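# Stack four wooden strips in a criss-cross layer

## Task

Build a criss-cross stack from the four loose same-coloured wooden strips lying on the table between the two rows. Two strips go flat on the table, parallel and next to each other with a space between them. The other two lie flat on top, crossing both lower strips, also with a space between them.

## Robot and tools

Robot: two arms, left_arm and right_arm, each a six-joint arm ending in a parallel two-finger gripper. The bases sit at roughly (+0.020, +0.238, 0) for left_arm and (+0.015, -0.282, 0) for right_arm, both facing +x. The names do not refer to sides of any camera image.

Frame: one scene frame for everything. The origin is on the tabletop midway between the arms, +x points out over the table, +z points up, and left_arm is on the +y side. Positions are in metres. Orientations are quaternions written w first (qw, qx, qy, qz). A gripper's fingers extend along its own +z axis and close along its own y axis. The reported end_effector_position is the point between the finger pads, about 1 cm short of the fingertips.

The 16-number row: every motion command uses one flat list of 16 numbers covering both arms. The first 8 are left_arm: x, y, z, qw, qx, qy, qz, opening. The last 8 are right_arm in the same order. Position and quaternion are an absolute target pose for that gripper in the scene frame, not an offset. Opening runs from -1 (closed) to +1 (fully open, 0.094 m). Both arms must always be filled in. To keep an arm still, repeat the exact pose from the last result taken before it was meant to stay, plus its intended opening. To hold an orientation steady, resend the same commanded quaternion rather than the slightly drifted reported one.

Tools:
- execute_actions(actions, pictures): actions is a list holding one item or none. An empty list just reports the current state. An item {"rows": [...], "steps": n} runs up to 15 control steps of 1/30 s each (default 15). It applies one 16-number row per step and repeats the final row if rows run out. An item {"steps": n} with no rows is a wait of up to 300 steps, counted from the last result. pictures (true/false) chooses whether camera images come back; they come by default. A refused call sends nothing. A call is refused if any target lies more than 0.6 m from that arm's last reported position along any of its gripper axes.
- move(target, speed): target is one 16-number row as above, giving absolute poses. Each gripper follows a straight line to its pose, turning the shorter way. Both paths finish together, lasting 0.5 to 10 s; if longer, they stop after 10 s short of the goal. speed is the path's top speed in m/s, 0.002 to 0.5, default 0.25. Turning is capped at twice that value in rad/s. The opening is sent when the move starts. Paths do not avoid obstacles or the other arm, and the real gripper lags, drifts and can exceed the speed, especially near full reach.
- wait(seconds): 0 to 10 s with no new command.
- zoom_image(camera, region): enlarges part of a camera's latest picture. region is [x0, y0, x1, y1] in image pixels from the top-left, at most 504 by 504. Cameras: cam_head_left, cam_head_right, cam_high, cam_low, cam_left_wrist, cam_right_wrist, each 504x504. Calibration is provided in OpenCV form; the wrist cameras are fisheye.
- read_manual(section): returns only the URDF licence texts; no motion.
Call it only once the stack is complete and stable.

Controller behaviour: on every step the commanded pose is clipped to within 70 mm and 16 degrees of the measured pose. The arm then moves there by damped inverse kinematics, favouring position over orientation. After an action ends, an arm continues only to its last clipped pose, so long reaches need further commands. Moves often stop a centimetre or more off, usually low, and printed positions lose accuracy at long reach. Joint limits (rad), base outward: waist -2.618 to 3.054, shoulder 0 to 3.142, elbow 0 to 3.142, wrist pitch -1.571 to 1.571, wrist yaw -1.571 to 1.571, wrist roll -2.094 to 2.094. The simulation keeps running while replies are being written.

Reading results: the state line gives each gripper's position and quaternion. grip_measured shows the finger opening on the same -1..+1 scale; the last joint value gives it in metres. Gripping a strip means commanding an opening below grip_measured: about 0.03 lower holds firmly, less holds gently. "pose unreachable" says a clearance check altered or blocked an arm's command, and HELD marks steps where the command was not sent. A move adds a "move:" line with its ending (done, off_target, moving, held, fault) and limits: paced means the pose was clipped; held means some steps were blocked, after which the arm may jump faster than requested. It also reports each gripper's distance from its target. "Hand target" shows where the controller is currently steering. MOTOR HOT appears from 75 °C; at 90 °C an arm stops for 10 s, and at 100 °C it drops whatever it holds. Long holding raises temperature. FAULT lines report stops.

Cautions: do not drop strips or let anything leave the table. Approach contact slowly, since faster moves and targets set deeper past a surface press harder. Keep the arms from colliding or pushing on each other. Brief outside tugs on held parts or nudges to loose strips can occur, so recheck the layout before finishing.

Each tool is called after ">>>" as name(argument=value, ...), one argument or row to a line, values as JSON.

## Session

I'll start by looking at the scene.

>>> execute_actions(
  actions=[],
)

Scene clock: 0.00 s of 5550.00 s.
left_arm: end_effector_position=(+0.2098, +0.2922, +0.1998) grip_measured=+1.000 end_effector_quat_wxyz=(+0.472, +0.089, +0.876, +0.034) | right_arm: end_effector_position=(+0.3119, -0.1200, +0.1470) grip_measured=+1.000 end_effector_quat_wxyz=(-0.100, +0.123, +0.943, +0.291)
Joint positions: left_arm=[ 0.943  0.537  0.695 -1.016  0.754  0.844  0.094] | right_arm=[ 0.366  1.771  1.468 -1.282 -0.626  0.438  0.094]
Joint velocities: left_arm=[-0.002 -0.002  0.027 -0.007 -0.081 -0.066  0.   ] | right_arm=[-0.002  0.012 -0.007  0.095  0.022 -0.037  0.   ]
Hand target (left_arm): +0.210, +0.290, +0.204; +0.478, +0.093, +0.873, +0.034
Hand target (right_arm): +0.312, -0.119, +0.149; -0.098, +0.121, +0.943, +0.294

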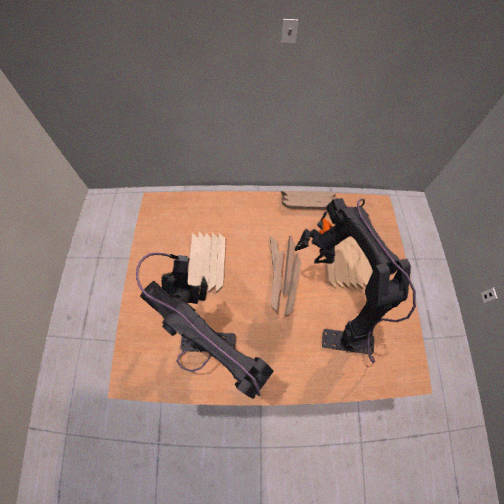

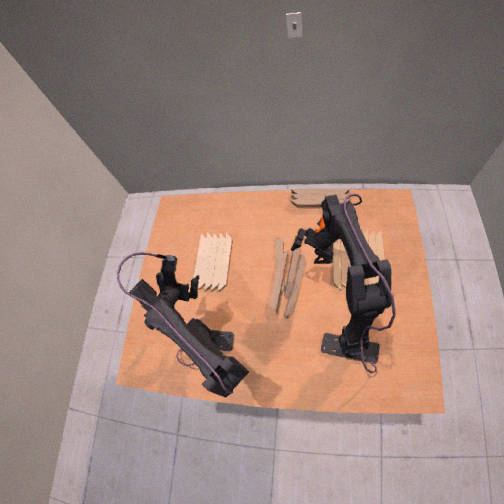

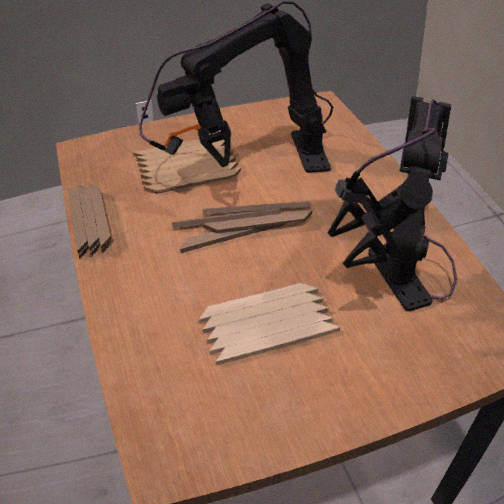

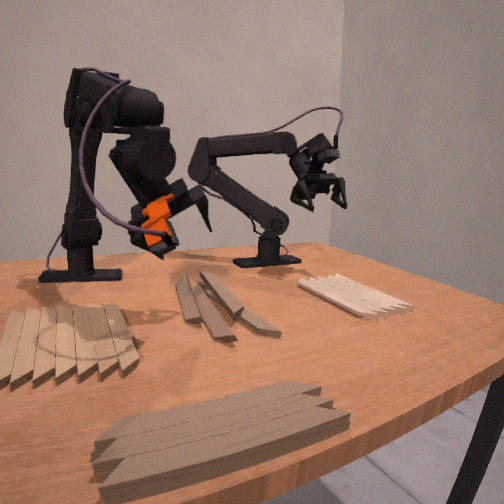

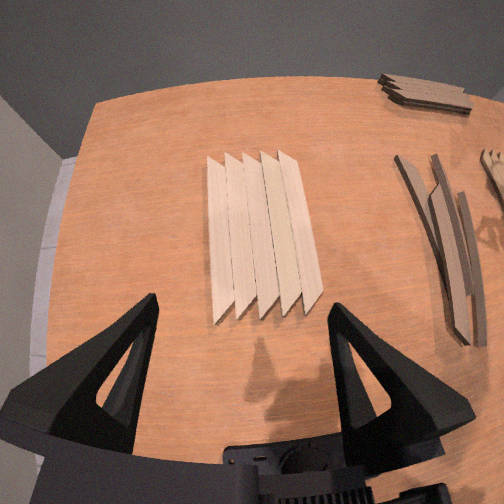

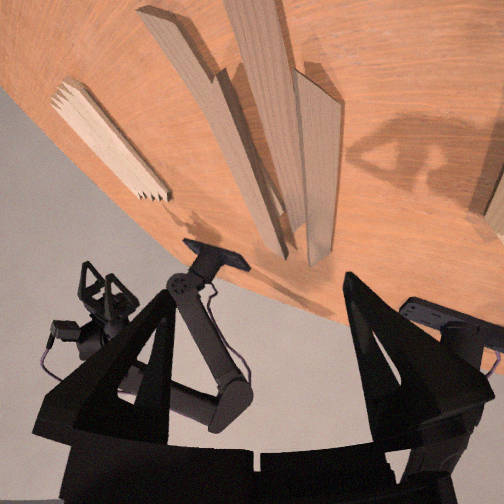

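>>> zoom_image(
  camera="cam_head_left",
  region=[230, 215, 340, 325],
)

>>> zoom_image(
  camera="cam_high",
  region=[150, 170, 330, 280],
)

>>> zoom_image(
  camera="cam_low",
  region=[150, 250, 310, 360],
)

Region (230, 215, 340, 325) of cam_head_left's 504x504 image, scaled by 4.582, with more detail than that image has.

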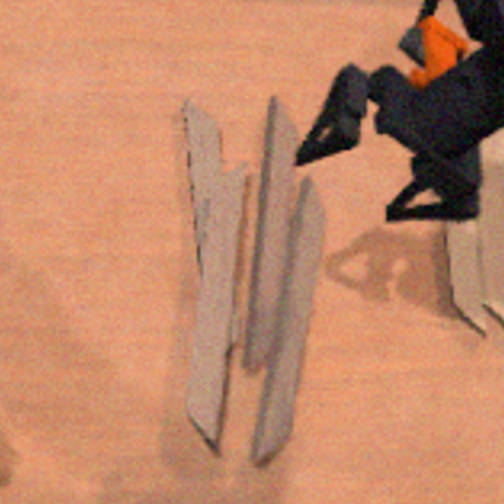

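Region (150, 170, 330, 280) of cam_high's 504x504 image, scaled by 2.800, with more detail than that image has.

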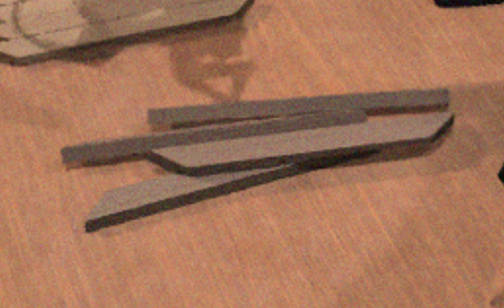

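Region (150, 250, 310, 360) of cam_low's 504x504 image, scaled by 3.150, with more detail than that image has; it fills the top 346 rows of this view, and the rest is white.

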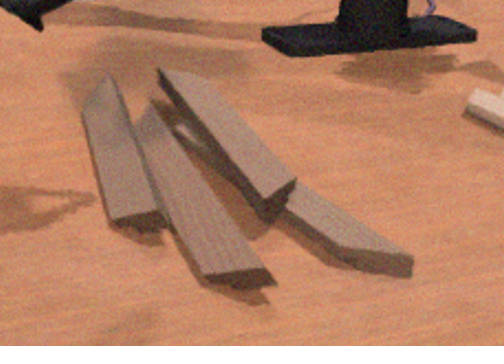

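>>> zoom_image(
  camera="cam_right_wrist",
  region=[110, 0, 390, 280],
)

>>> zoom_image(
  camera="cam_head_right",
  region=[240, 225, 340, 325],
)

Region (110, 0, 390, 280) of cam_right_wrist's 504x504 image, scaled by 1.800, with more detail than that image has.

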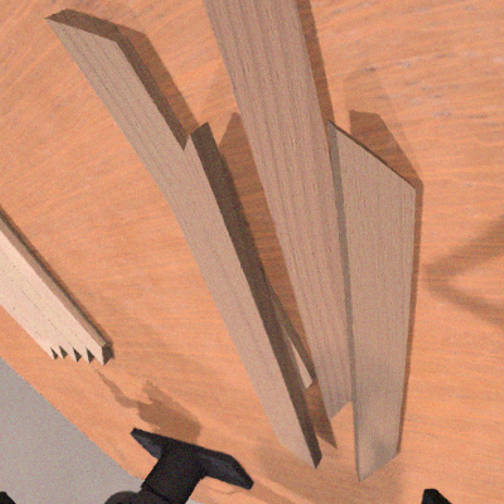

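Region (240, 225, 340, 325) of cam_head_right's 504x504 image, scaled by 5.040, with more detail than that image has.

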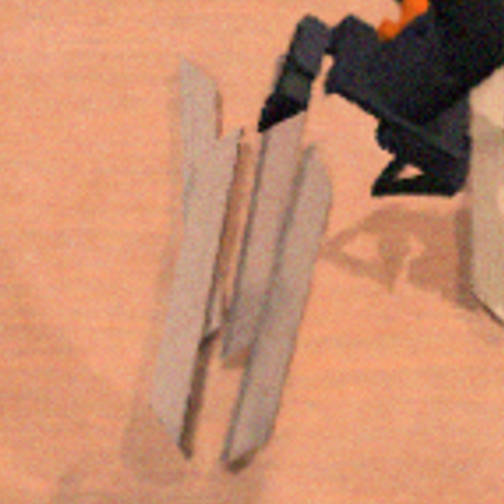

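>>> zoom_image(
  camera="cam_low",
  region=[60, 370, 260, 504],
)

>>> zoom_image(
  camera="cam_low",
  region=[170, 265, 290, 345],
)

Region (60, 370, 260, 504) of cam_low's 504x504 image, scaled by 2.520, with more detail than that image has; it fills the top 338 rows of this view, and the rest is white.

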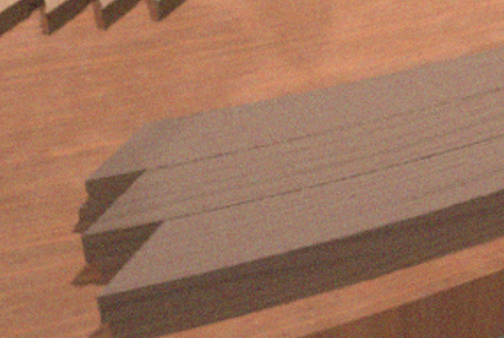

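Region (170, 265, 290, 345) of cam_low's 504x504 image, scaled by 4.200, with more detail than that image has.

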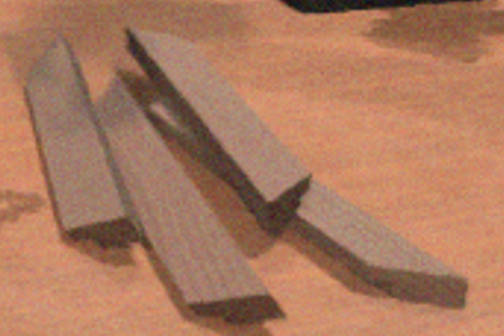

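>>> move(
  target=[0.185, -0.005, 0.10, 0, 0.0698, 0.9976, 0, 0.0, 0.3119, -0.14, 0.17, -0.100, 0.123, 0.943, 0.291, 1.0],
  speed=0.3,
)

Scene clock: 89.53 s of 5550.00 s.
left_arm: end_effector_position=(+0.1918, -0.0066, +0.0913) grip_measured=+0.002 end_effector_quat_wxyz=(-0.000, +0.071, +0.997, -0.028) | right_arm: end_effector_position=(+0.3066, -0.1372, +0.1606) grip_measured=+1.000 end_effector_quat_wxyz=(-0.113, +0.126, +0.942, +0.289)
Joint positions: left_arm=[-0.93   1.647  1.238 -1.118  0.037 -0.797  0.047] | right_arm=[ 0.314  1.771  1.52  -1.398 -0.626  0.373  0.094]
Joint velocities: left_arm=[-0.022 -0.027  0.002 -0.022  0.037 -0.007 -0.   ] | right_arm=[-0.007 -0.007 -0.012 -0.007 -0.022  0.037  0.   ]
Hand target (left_arm): +0.194, -0.014, +0.098; +0.003, +0.072, +0.997, -0.036
Hand target (right_arm): +0.311, -0.140, +0.170; -0.100, +0.123, +0.944, +0.291
Off the commanded pose (left_arm): 0.011 m, 3 deg.
Off the commanded pose (right_arm): 0.011 m, 2 deg.
After step 90, 84.27 s passed at rest.
move: off_target (left_arm, right_arm); limits=paced
camera_calibration (this result's frames):
cam_left_wrist: T_world_to_cam=[[-0.0405696, -0.995245, 0.0885503, -0.00787805], [-0.795667, 0.0857851, 0.599629, 0.133193], [-0.604374, -0.0461298, -0.795364, 0.3001], [0, 0, 0, 1]] pos_world=[0.28703, -0.00542297, 0.15952]
cam_right_wrist: T_world_to_cam=[[-0.42716, -0.780374, -0.456673, 0.095948], [-0.550933, -0.175843, 0.815814, 0.0398365], [-0.716943, 0.600079, -0.354821, 0.477257], [0, 0, 0, 1]] pos_world=[0.405099, -0.204512, 0.180659]

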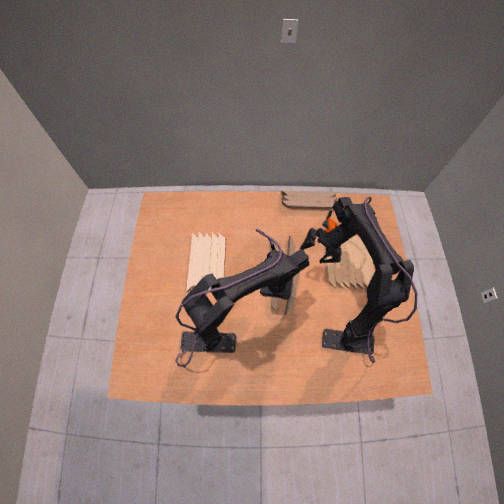

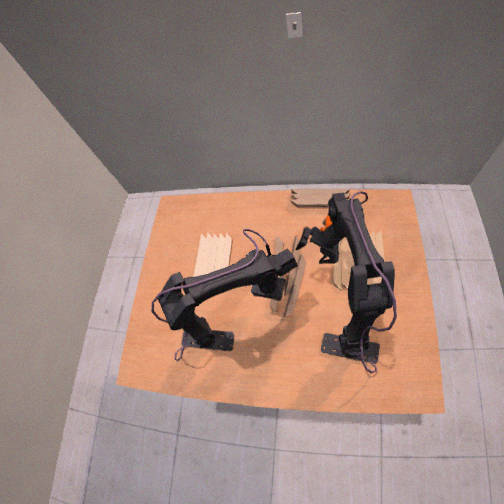

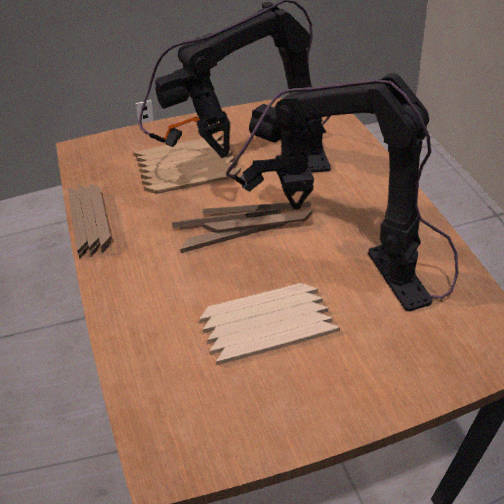

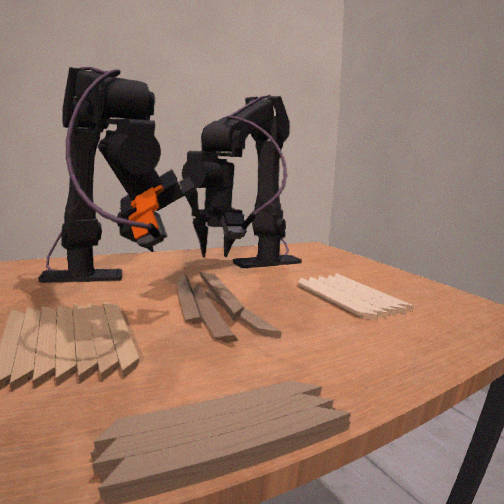

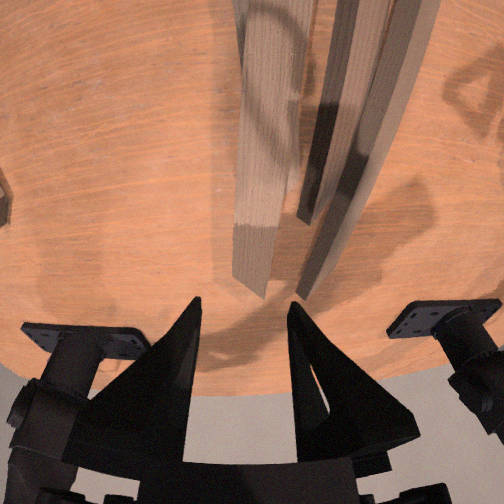

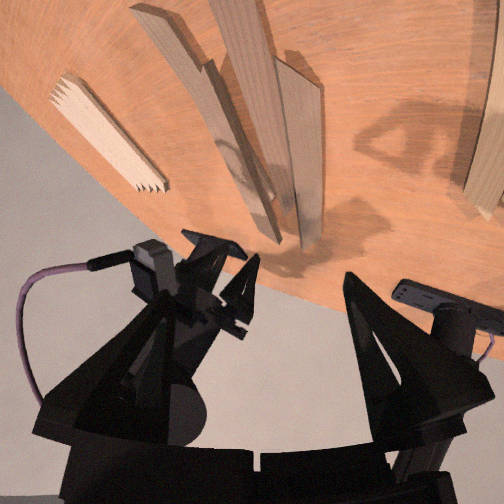

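>>> move(
  target=[0.172, -0.014, 0.045, 0, 0.0698, 0.9976, 0, -0.06, 0.3119, -0.14, 0.17, -0.100, 0.123, 0.943, 0.291, 1.0],
  speed=0.15,
)

Scene clock: 99.53 s of 5550.00 s.
left_arm: end_effector_position=(+0.1720, -0.0187, +0.0503) grip_measured=-0.058 end_effector_quat_wxyz=(-0.005, +0.070, +0.997, -0.011) | right_arm: end_effector_position=(+0.3064, -0.1372, +0.1606) grip_measured=+1.000 end_effector_quat_wxyz=(-0.113, +0.126, +0.942, +0.289)
Joint positions: left_arm=[-1.017  1.712  1.144 -0.99   0.022 -0.885  0.044] | right_arm=[ 0.314  1.771  1.52  -1.399 -0.626  0.372  0.094]
Joint velocities: left_arm=[-0.002 -0.012 -0.002 -0.007 -0.051  0.022 -0.   ] | right_arm=[ 0.007 -0.007 -0.002 -0.066  0.051 -0.051  0.   ]
Hand target (left_arm): +0.172, -0.016, +0.045; -0.002, +0.070, +0.998, -0.001
Hand target (right_arm): +0.311, -0.140, +0.170; -0.100, +0.123, +0.943, +0.291
Off the commanded pose (left_arm): 0.007 m, 1 deg.
Off the commanded pose (right_arm): 0.011 m, 2 deg.
After step 90, 6.03 s passed at rest.
move: off_target (right_arm)
camera_calibration (this result's frames):
cam_left_wrist: T_world_to_cam=[[-0.0385046, -0.997797, 0.0540284, -0.0157825], [-0.790999, 0.0634741, 0.608516, 0.141421], [-0.610605, -0.0193057, -0.7917, 0.256378], [0, 0, 0, 1]] pos_world=[0.267802, -0.0197747, 0.11777]
cam_right_wrist: T_world_to_cam=[[-0.426657, -0.780765, -0.456476, 0.0955888], [-0.550379, -0.176361, 0.816076, 0.0393982], [-0.717668, 0.599419, -0.354471, 0.477185], [0, 0, 0, 1]] pos_world=[0.404927, -0.204453, 0.18063]

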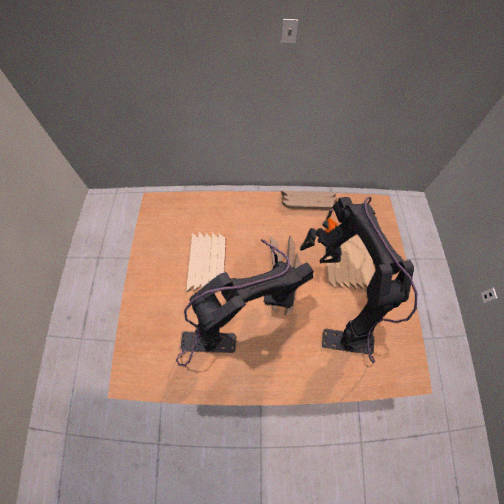

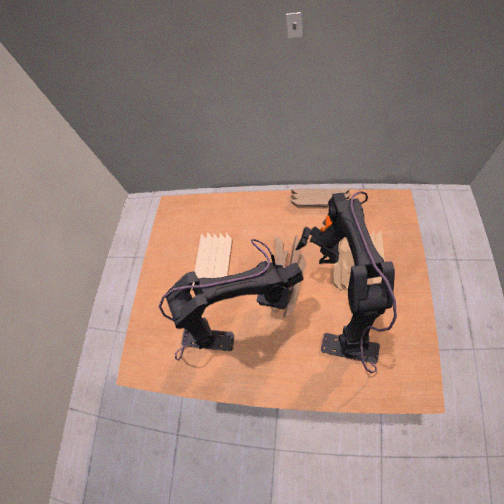

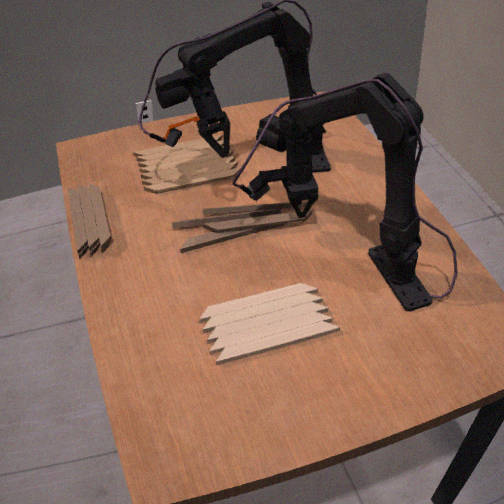

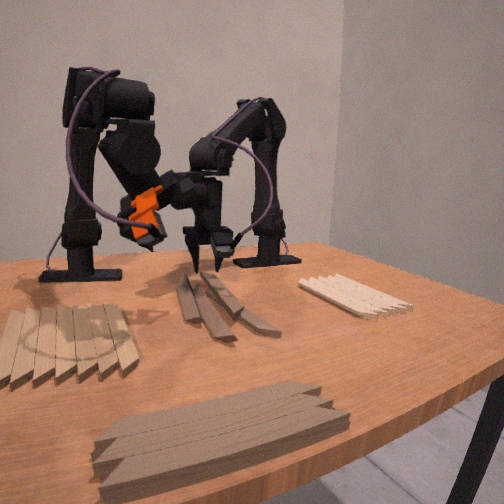

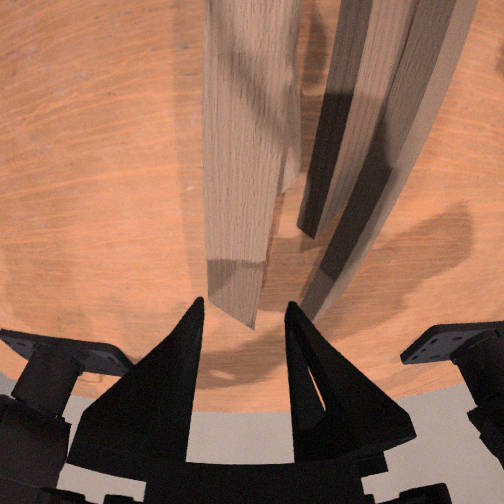

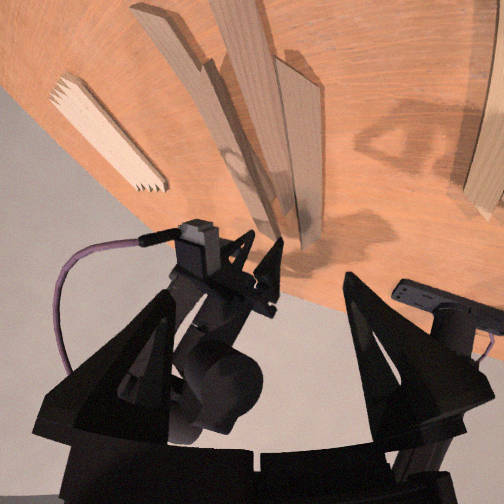

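>>> move(
  target=[0.178, -0.010, 0.014, 0, 0.0698, 0.9976, 0, -0.06, 0.3119, -0.14, 0.17, -0.100, 0.123, 0.943, 0.291, 1.0],
  speed=0.08,
)

Scene clock: 103.97 s of 5550.00 s.
left_arm: end_effector_position=(+0.1761, -0.0169, +0.0206) grip_measured=-0.058 end_effector_quat_wxyz=(-0.002, +0.071, +0.997, -0.011) | right_arm: end_effector_position=(+0.3064, -0.1372, +0.1606) grip_measured=+1.000 end_effector_quat_wxyz=(-0.113, +0.126, +0.942, +0.289)
Joint positions: left_arm=[-1.005  1.754  1.066 -0.866  0.016 -0.872  0.044] | right_arm=[ 0.314  1.771  1.52  -1.399 -0.626  0.372  0.094]
Joint velocities: left_arm=[-0.012 -0.007 -0.002  0.11  -0.066  0.007  0.001] | right_arm=[ 0.002  0.007 -0.007 -0.066  0.007 -0.022  0.   ]
Hand target (left_arm): +0.178, -0.011, +0.014; +0.000, +0.070, +0.998, +0.000
Hand target (right_arm): +0.312, -0.140, +0.170; -0.100, +0.123, +0.943, +0.291
Off the commanded pose (left_arm): 0.010 m, 1 deg.
Off the commanded pose (right_arm): 0.011 m, 2 deg.
After step 90, 0.43 s passed at rest.
move: off_target (right_arm)
camera_calibration (this result's frames):
cam_left_wrist: T_world_to_cam=[[-0.040353, -0.997685, 0.0547443, -0.0119067], [-0.795483, 0.0652321, 0.602455, 0.163532], [-0.604631, -0.0192373, -0.796274, 0.234496], [0, 0, 0, 1]] pos_world=[0.27139, -0.0180356, 0.0888544]
cam_right_wrist: T_world_to_cam=[[-0.426657, -0.780765, -0.456476, 0.0955888], [-0.550379, -0.176361, 0.816076, 0.0393982], [-0.717668, 0.599419, -0.354471, 0.477185], [0, 0, 0, 1]] pos_world=[0.404927, -0.204453, 0.18063]

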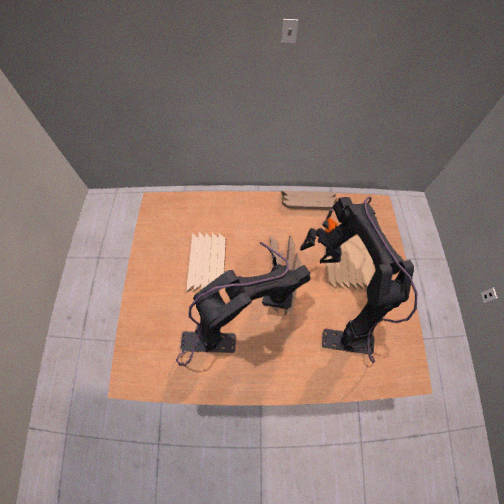

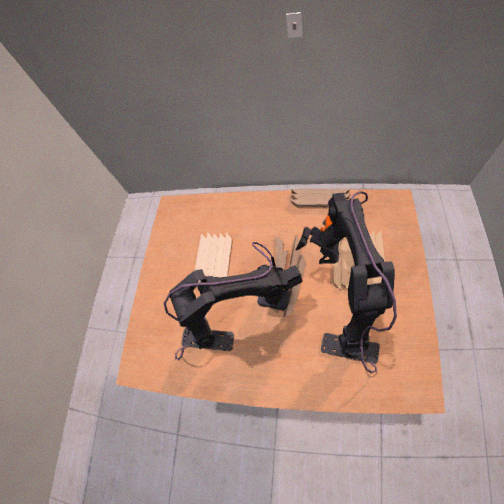

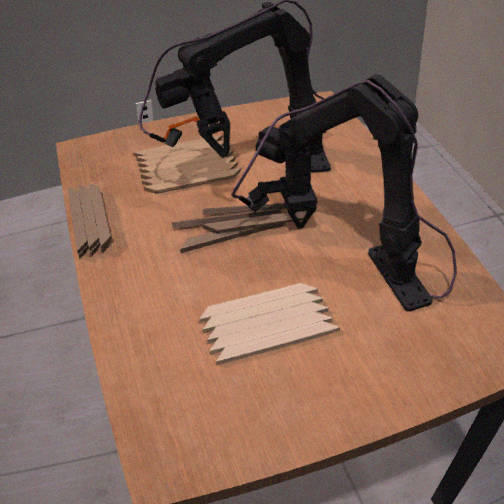

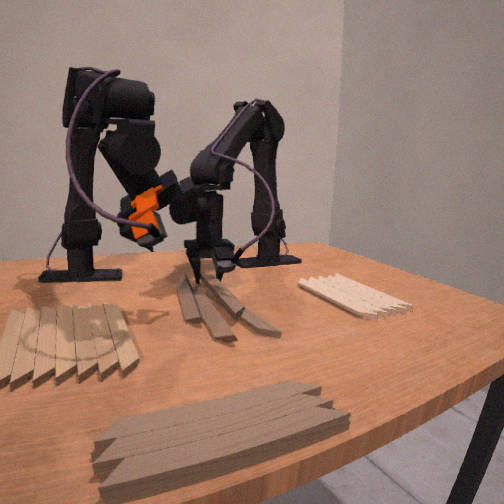

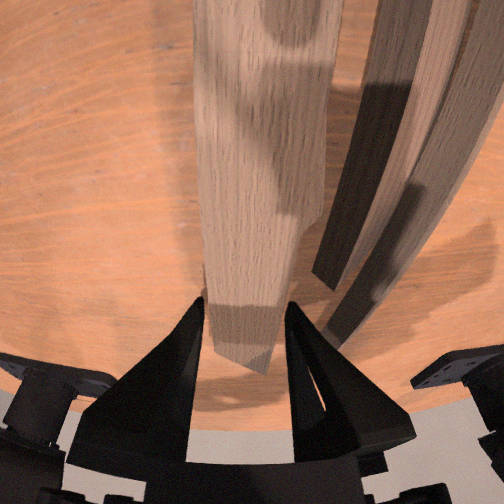

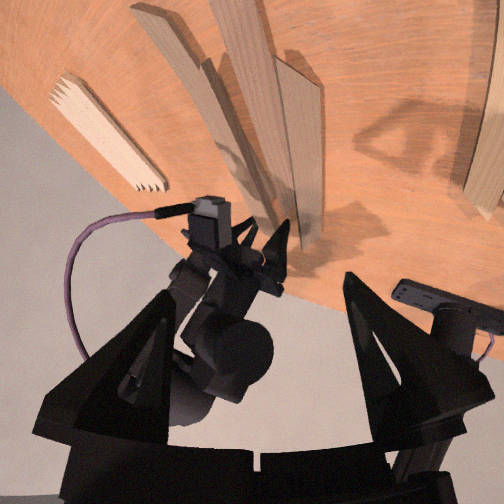

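>>> move(
  target=[0.178, -0.008, 0.006, 0, 0.0698, 0.9976, 0, -0.06, 0.3119, -0.14, 0.17, -0.100, 0.123, 0.943, 0.291, 1.0],
  speed=0.05,
)

Scene clock: 108.00 s of 5550.00 s.
left_arm: end_effector_position=(+0.1778, -0.0184, +0.0174) grip_measured=-0.058 end_effector_quat_wxyz=(+0.003, +0.072, +0.997, -0.018) | right_arm: end_effector_position=(+0.3064, -0.1372, +0.1606) grip_measured=+1.000 end_effector_quat_wxyz=(-0.113, +0.126, +0.942, +0.289)
Joint positions: left_arm=[-1.003  1.754  1.051 -0.837  0.016 -0.867  0.044] | right_arm=[ 0.314  1.771  1.52  -1.399 -0.626  0.372  0.094]
Joint velocities: left_arm=[ 0.007  0.012  0.002 -0.007 -0.066 -0.007 -0.   ] | right_arm=[-0.002 -0.017  0.012 -0.022  0.007  0.022  0.   ]
Hand target (left_arm): +0.178, -0.008, +0.006; -0.000, +0.070, +0.998, +0.000
Hand target (right_arm): +0.311, -0.140, +0.170; -0.100, +0.123, +0.943, +0.291
Off the commanded pose (left_arm): 0.015 m, 2 deg.
Off the commanded pose (right_arm): 0.011 m, 2 deg.
After step 90, 0.33 s passed at rest.
move: off_target (left_arm, right_arm)
camera_calibration (this result's frames):
cam_left_wrist: T_world_to_cam=[[-0.0431441, -0.996813, 0.0670997, -0.01288], [-0.800426, 0.0746799, 0.594761, 0.168099], [-0.597876, -0.028048, -0.801098, 0.231672], [0, 0, 0, 1]] pos_world=[0.272506, -0.0188946, 0.0864776]
cam_right_wrist: T_world_to_cam=[[-0.426657, -0.780765, -0.456476, 0.0955888], [-0.550379, -0.176361, 0.816076, 0.0393982], [-0.717668, 0.599419, -0.354471, 0.477185], [0, 0, 0, 1]] pos_world=[0.404927, -0.204453, 0.18063]

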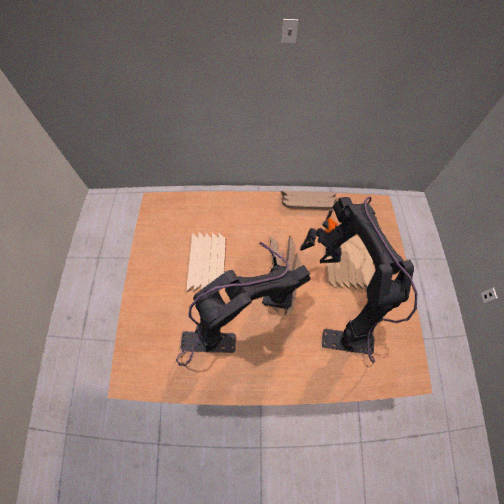

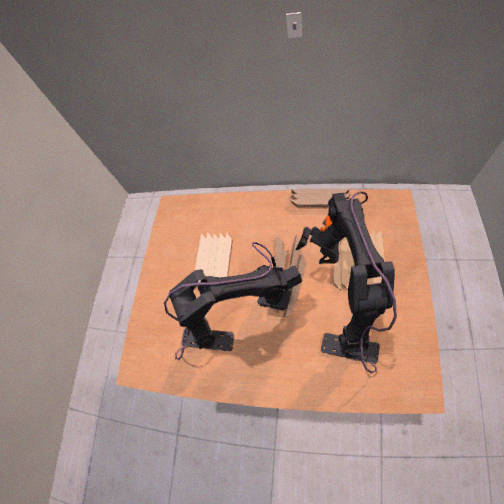

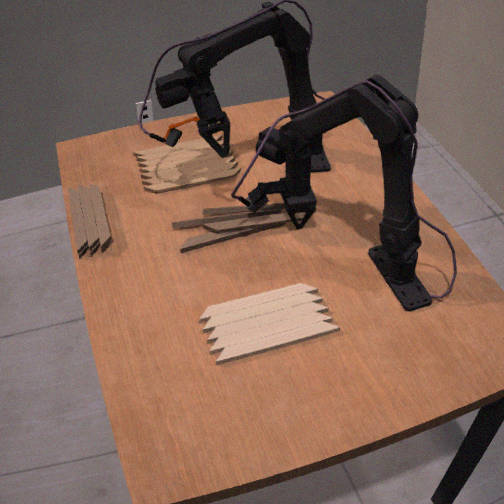

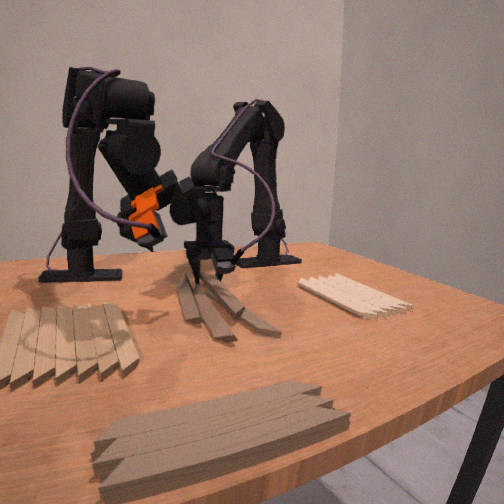

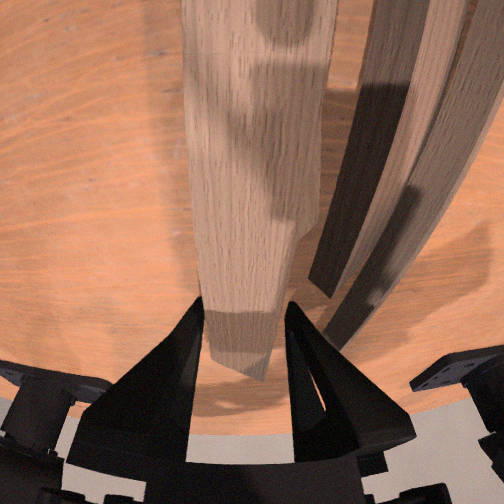

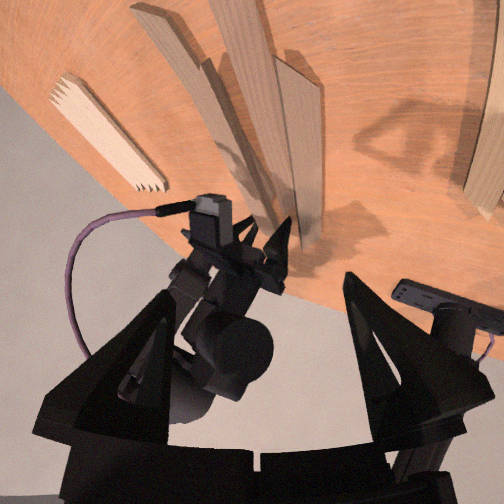

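>>> move(
  target=[0.178, -0.002, 0.003, 0, 0.0698, 0.9976, 0, 0.04, 0.3119, -0.14, 0.17, -0.100, 0.123, 0.943, 0.291, 1.0],
  speed=0.05,
)

Scene clock: 110.97 s of 5550.00 s.
left_arm: end_effector_position=(+0.1781, -0.0170, +0.0168) grip_measured=+0.038 end_effector_quat_wxyz=(-0.000, +0.074, +0.997, -0.018) | right_arm: end_effector_position=(+0.3063, -0.1372, +0.1606) grip_measured=+1.000 end_effector_quat_wxyz=(-0.113, +0.126, +0.942, +0.289)
Joint positions: left_arm=[-0.996  1.754  1.049 -0.837  0.022 -0.858  0.049] | right_arm=[ 0.314  1.771  1.52  -1.399 -0.626  0.372  0.094]
Joint velocities: left_arm=[-0.002  0.007 -0.002 -0.037  0.022  0.007 -0.001] | right_arm=[-0.002 -0.002 -0.012 -0.007  0.007 -0.007  0.   ]
Hand target (left_arm): +0.178, -0.002, +0.003; -0.000, +0.070, +0.998, +0.000
Hand target (right_arm): +0.311, -0.140, +0.170; -0.100, +0.123, +0.943, +0.291
Off the commanded pose (left_arm): 0.020 m, 2 deg.
Off the commanded pose (right_arm): 0.011 m, 2 deg.
move: off_target (left_arm, right_arm)
camera_calibration (this result's frames):
cam_left_wrist: T_world_to_cam=[[-0.0459292, -0.996624, 0.0680531, -0.0109438], [-0.796337, 0.0776587, 0.599847, 0.167807], [-0.603107, -0.0266427, -0.797215, 0.23228], [0, 0, 0, 1]] pos_world=[0.273218, -0.01775, 0.0852632]
cam_right_wrist: T_world_to_cam=[[-0.42683, -0.780787, -0.456276, 0.0955665], [-0.55007, -0.17632, 0.816293, 0.0392226], [-0.717802, 0.599402, -0.354229, 0.477135], [0, 0, 0, 1]] pos_world=[0.404854, -0.204463, 0.180603]

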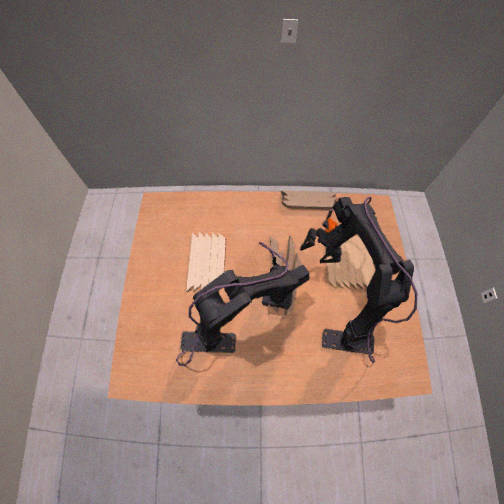

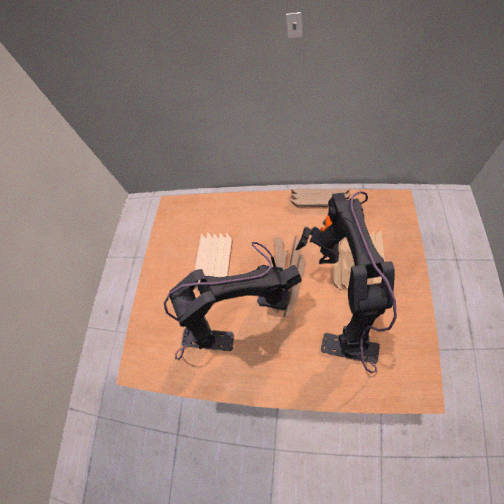

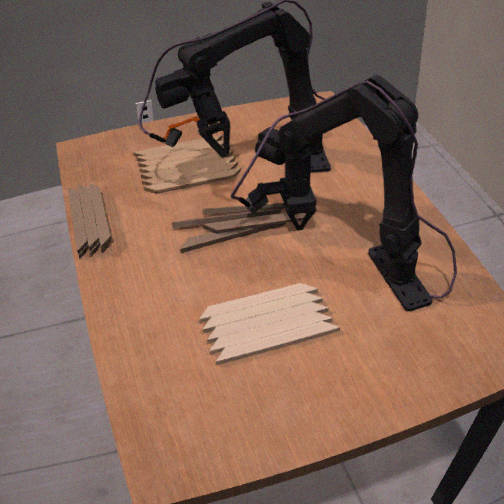

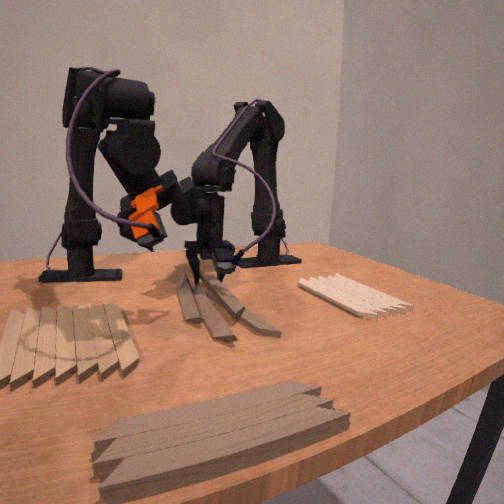

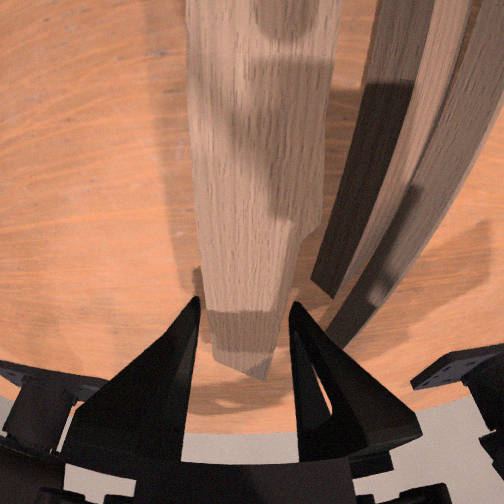

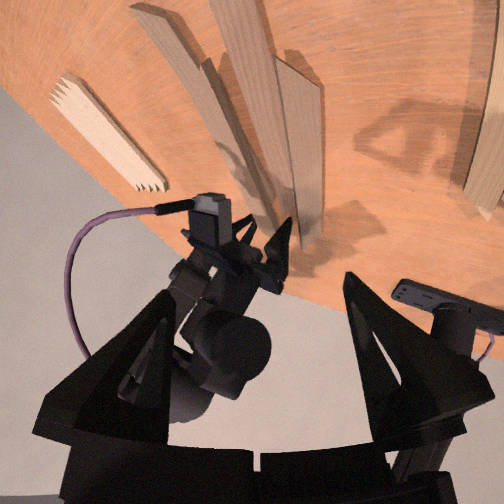

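>>> move(
  target=[0.178, -0.016, 0.018, 0, 0.0698, 0.9976, 0, -0.5, 0.3119, -0.14, 0.17, -0.100, 0.123, 0.943, 0.291, 1.0],
  speed=0.05,
)

Scene clock: 114.87 s of 5550.00 s.
left_arm: end_effector_position=(+0.1779, -0.0174, +0.0173) grip_measured=-0.455 end_effector_quat_wxyz=(+0.001, +0.070, +0.997, -0.017) | right_arm: end_effector_position=(+0.3063, -0.1372, +0.1606) grip_measured=+1.000 end_effector_quat_wxyz=(-0.113, +0.126, +0.942, +0.289)
Joint positions: left_arm=[-1.     1.754  1.051 -0.839  0.019 -0.869  0.026] | right_arm=[ 0.314  1.771  1.52  -1.399 -0.626  0.372  0.094]
Joint velocities: left_arm=[ 0.007 -0.007  0.012 -0.022  0.022 -0.037 -0.   ] | right_arm=[-0.012  0.012 -0.007 -0.037  0.037  0.051  0.   ]
Hand target (left_arm): +0.178, -0.016, +0.018; -0.000, +0.070, +0.998, -0.001
Hand target (right_arm): +0.311, -0.140, +0.170; -0.100, +0.123, +0.943, +0.291
Off the commanded pose (left_arm): 0.002 m, 2 deg.
Off the commanded pose (right_arm): 0.011 m, 2 deg.
After step 90, 0.20 s passed at rest.
move: off_target (right_arm)
camera_calibration (this result's frames):
cam_left_wrist: T_world_to_cam=[[-0.0379992, -0.997061, 0.0665297, -0.0128272], [-0.798052, 0.070348, 0.598468, 0.167549], [-0.601389, -0.0303529, -0.79838, 0.232177], [0, 0, 0, 1]] pos_world=[0.272855, -0.017529, 0.0859463]
cam_right_wrist: T_world_to_cam=[[-0.42683, -0.780787, -0.456276, 0.0955665], [-0.55007, -0.17632, 0.816293, 0.0392226], [-0.717802, 0.599402, -0.354229, 0.477135], [0, 0, 0, 1]] pos_world=[0.404854, -0.204463, 0.180603]

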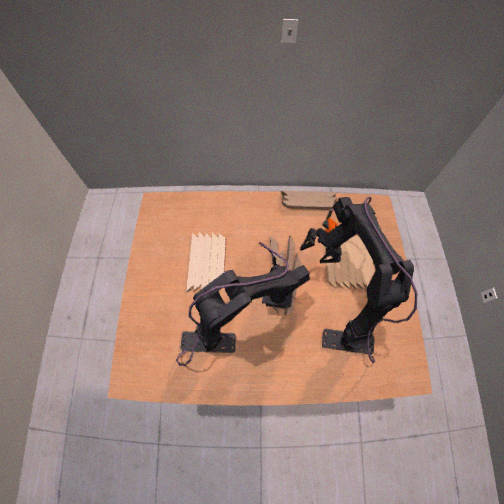

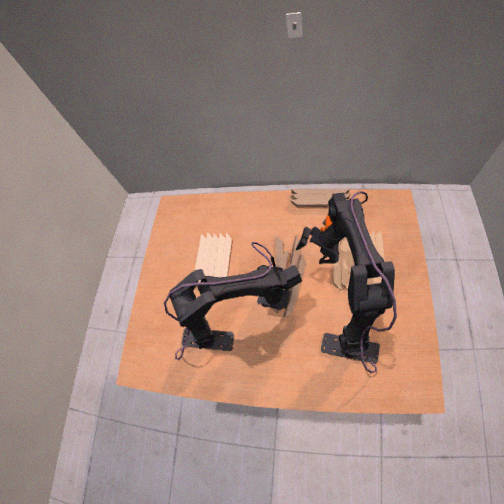

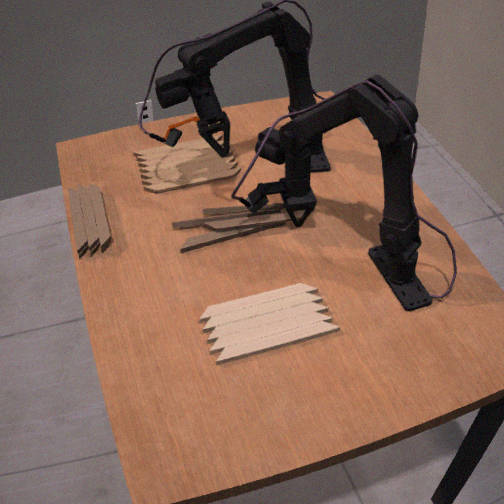

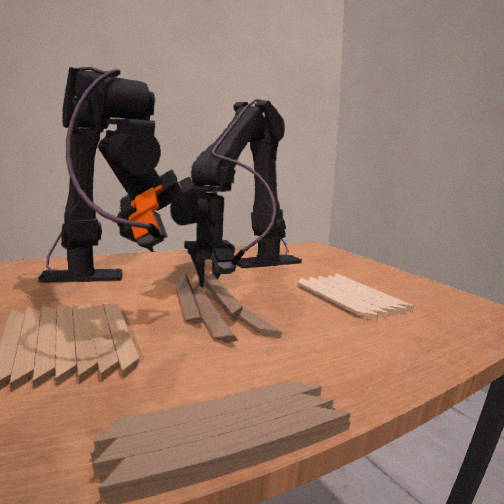

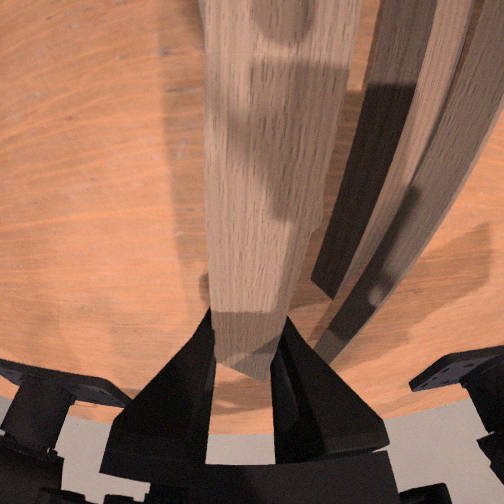

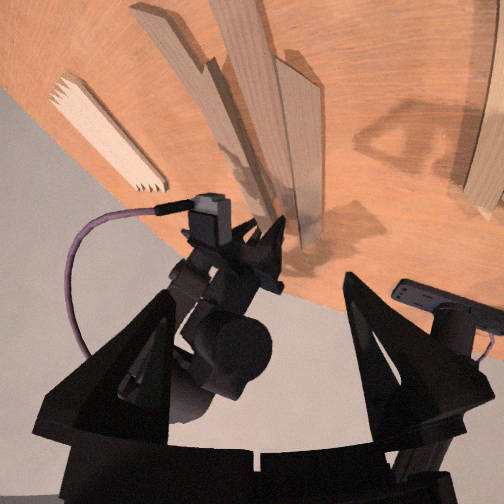

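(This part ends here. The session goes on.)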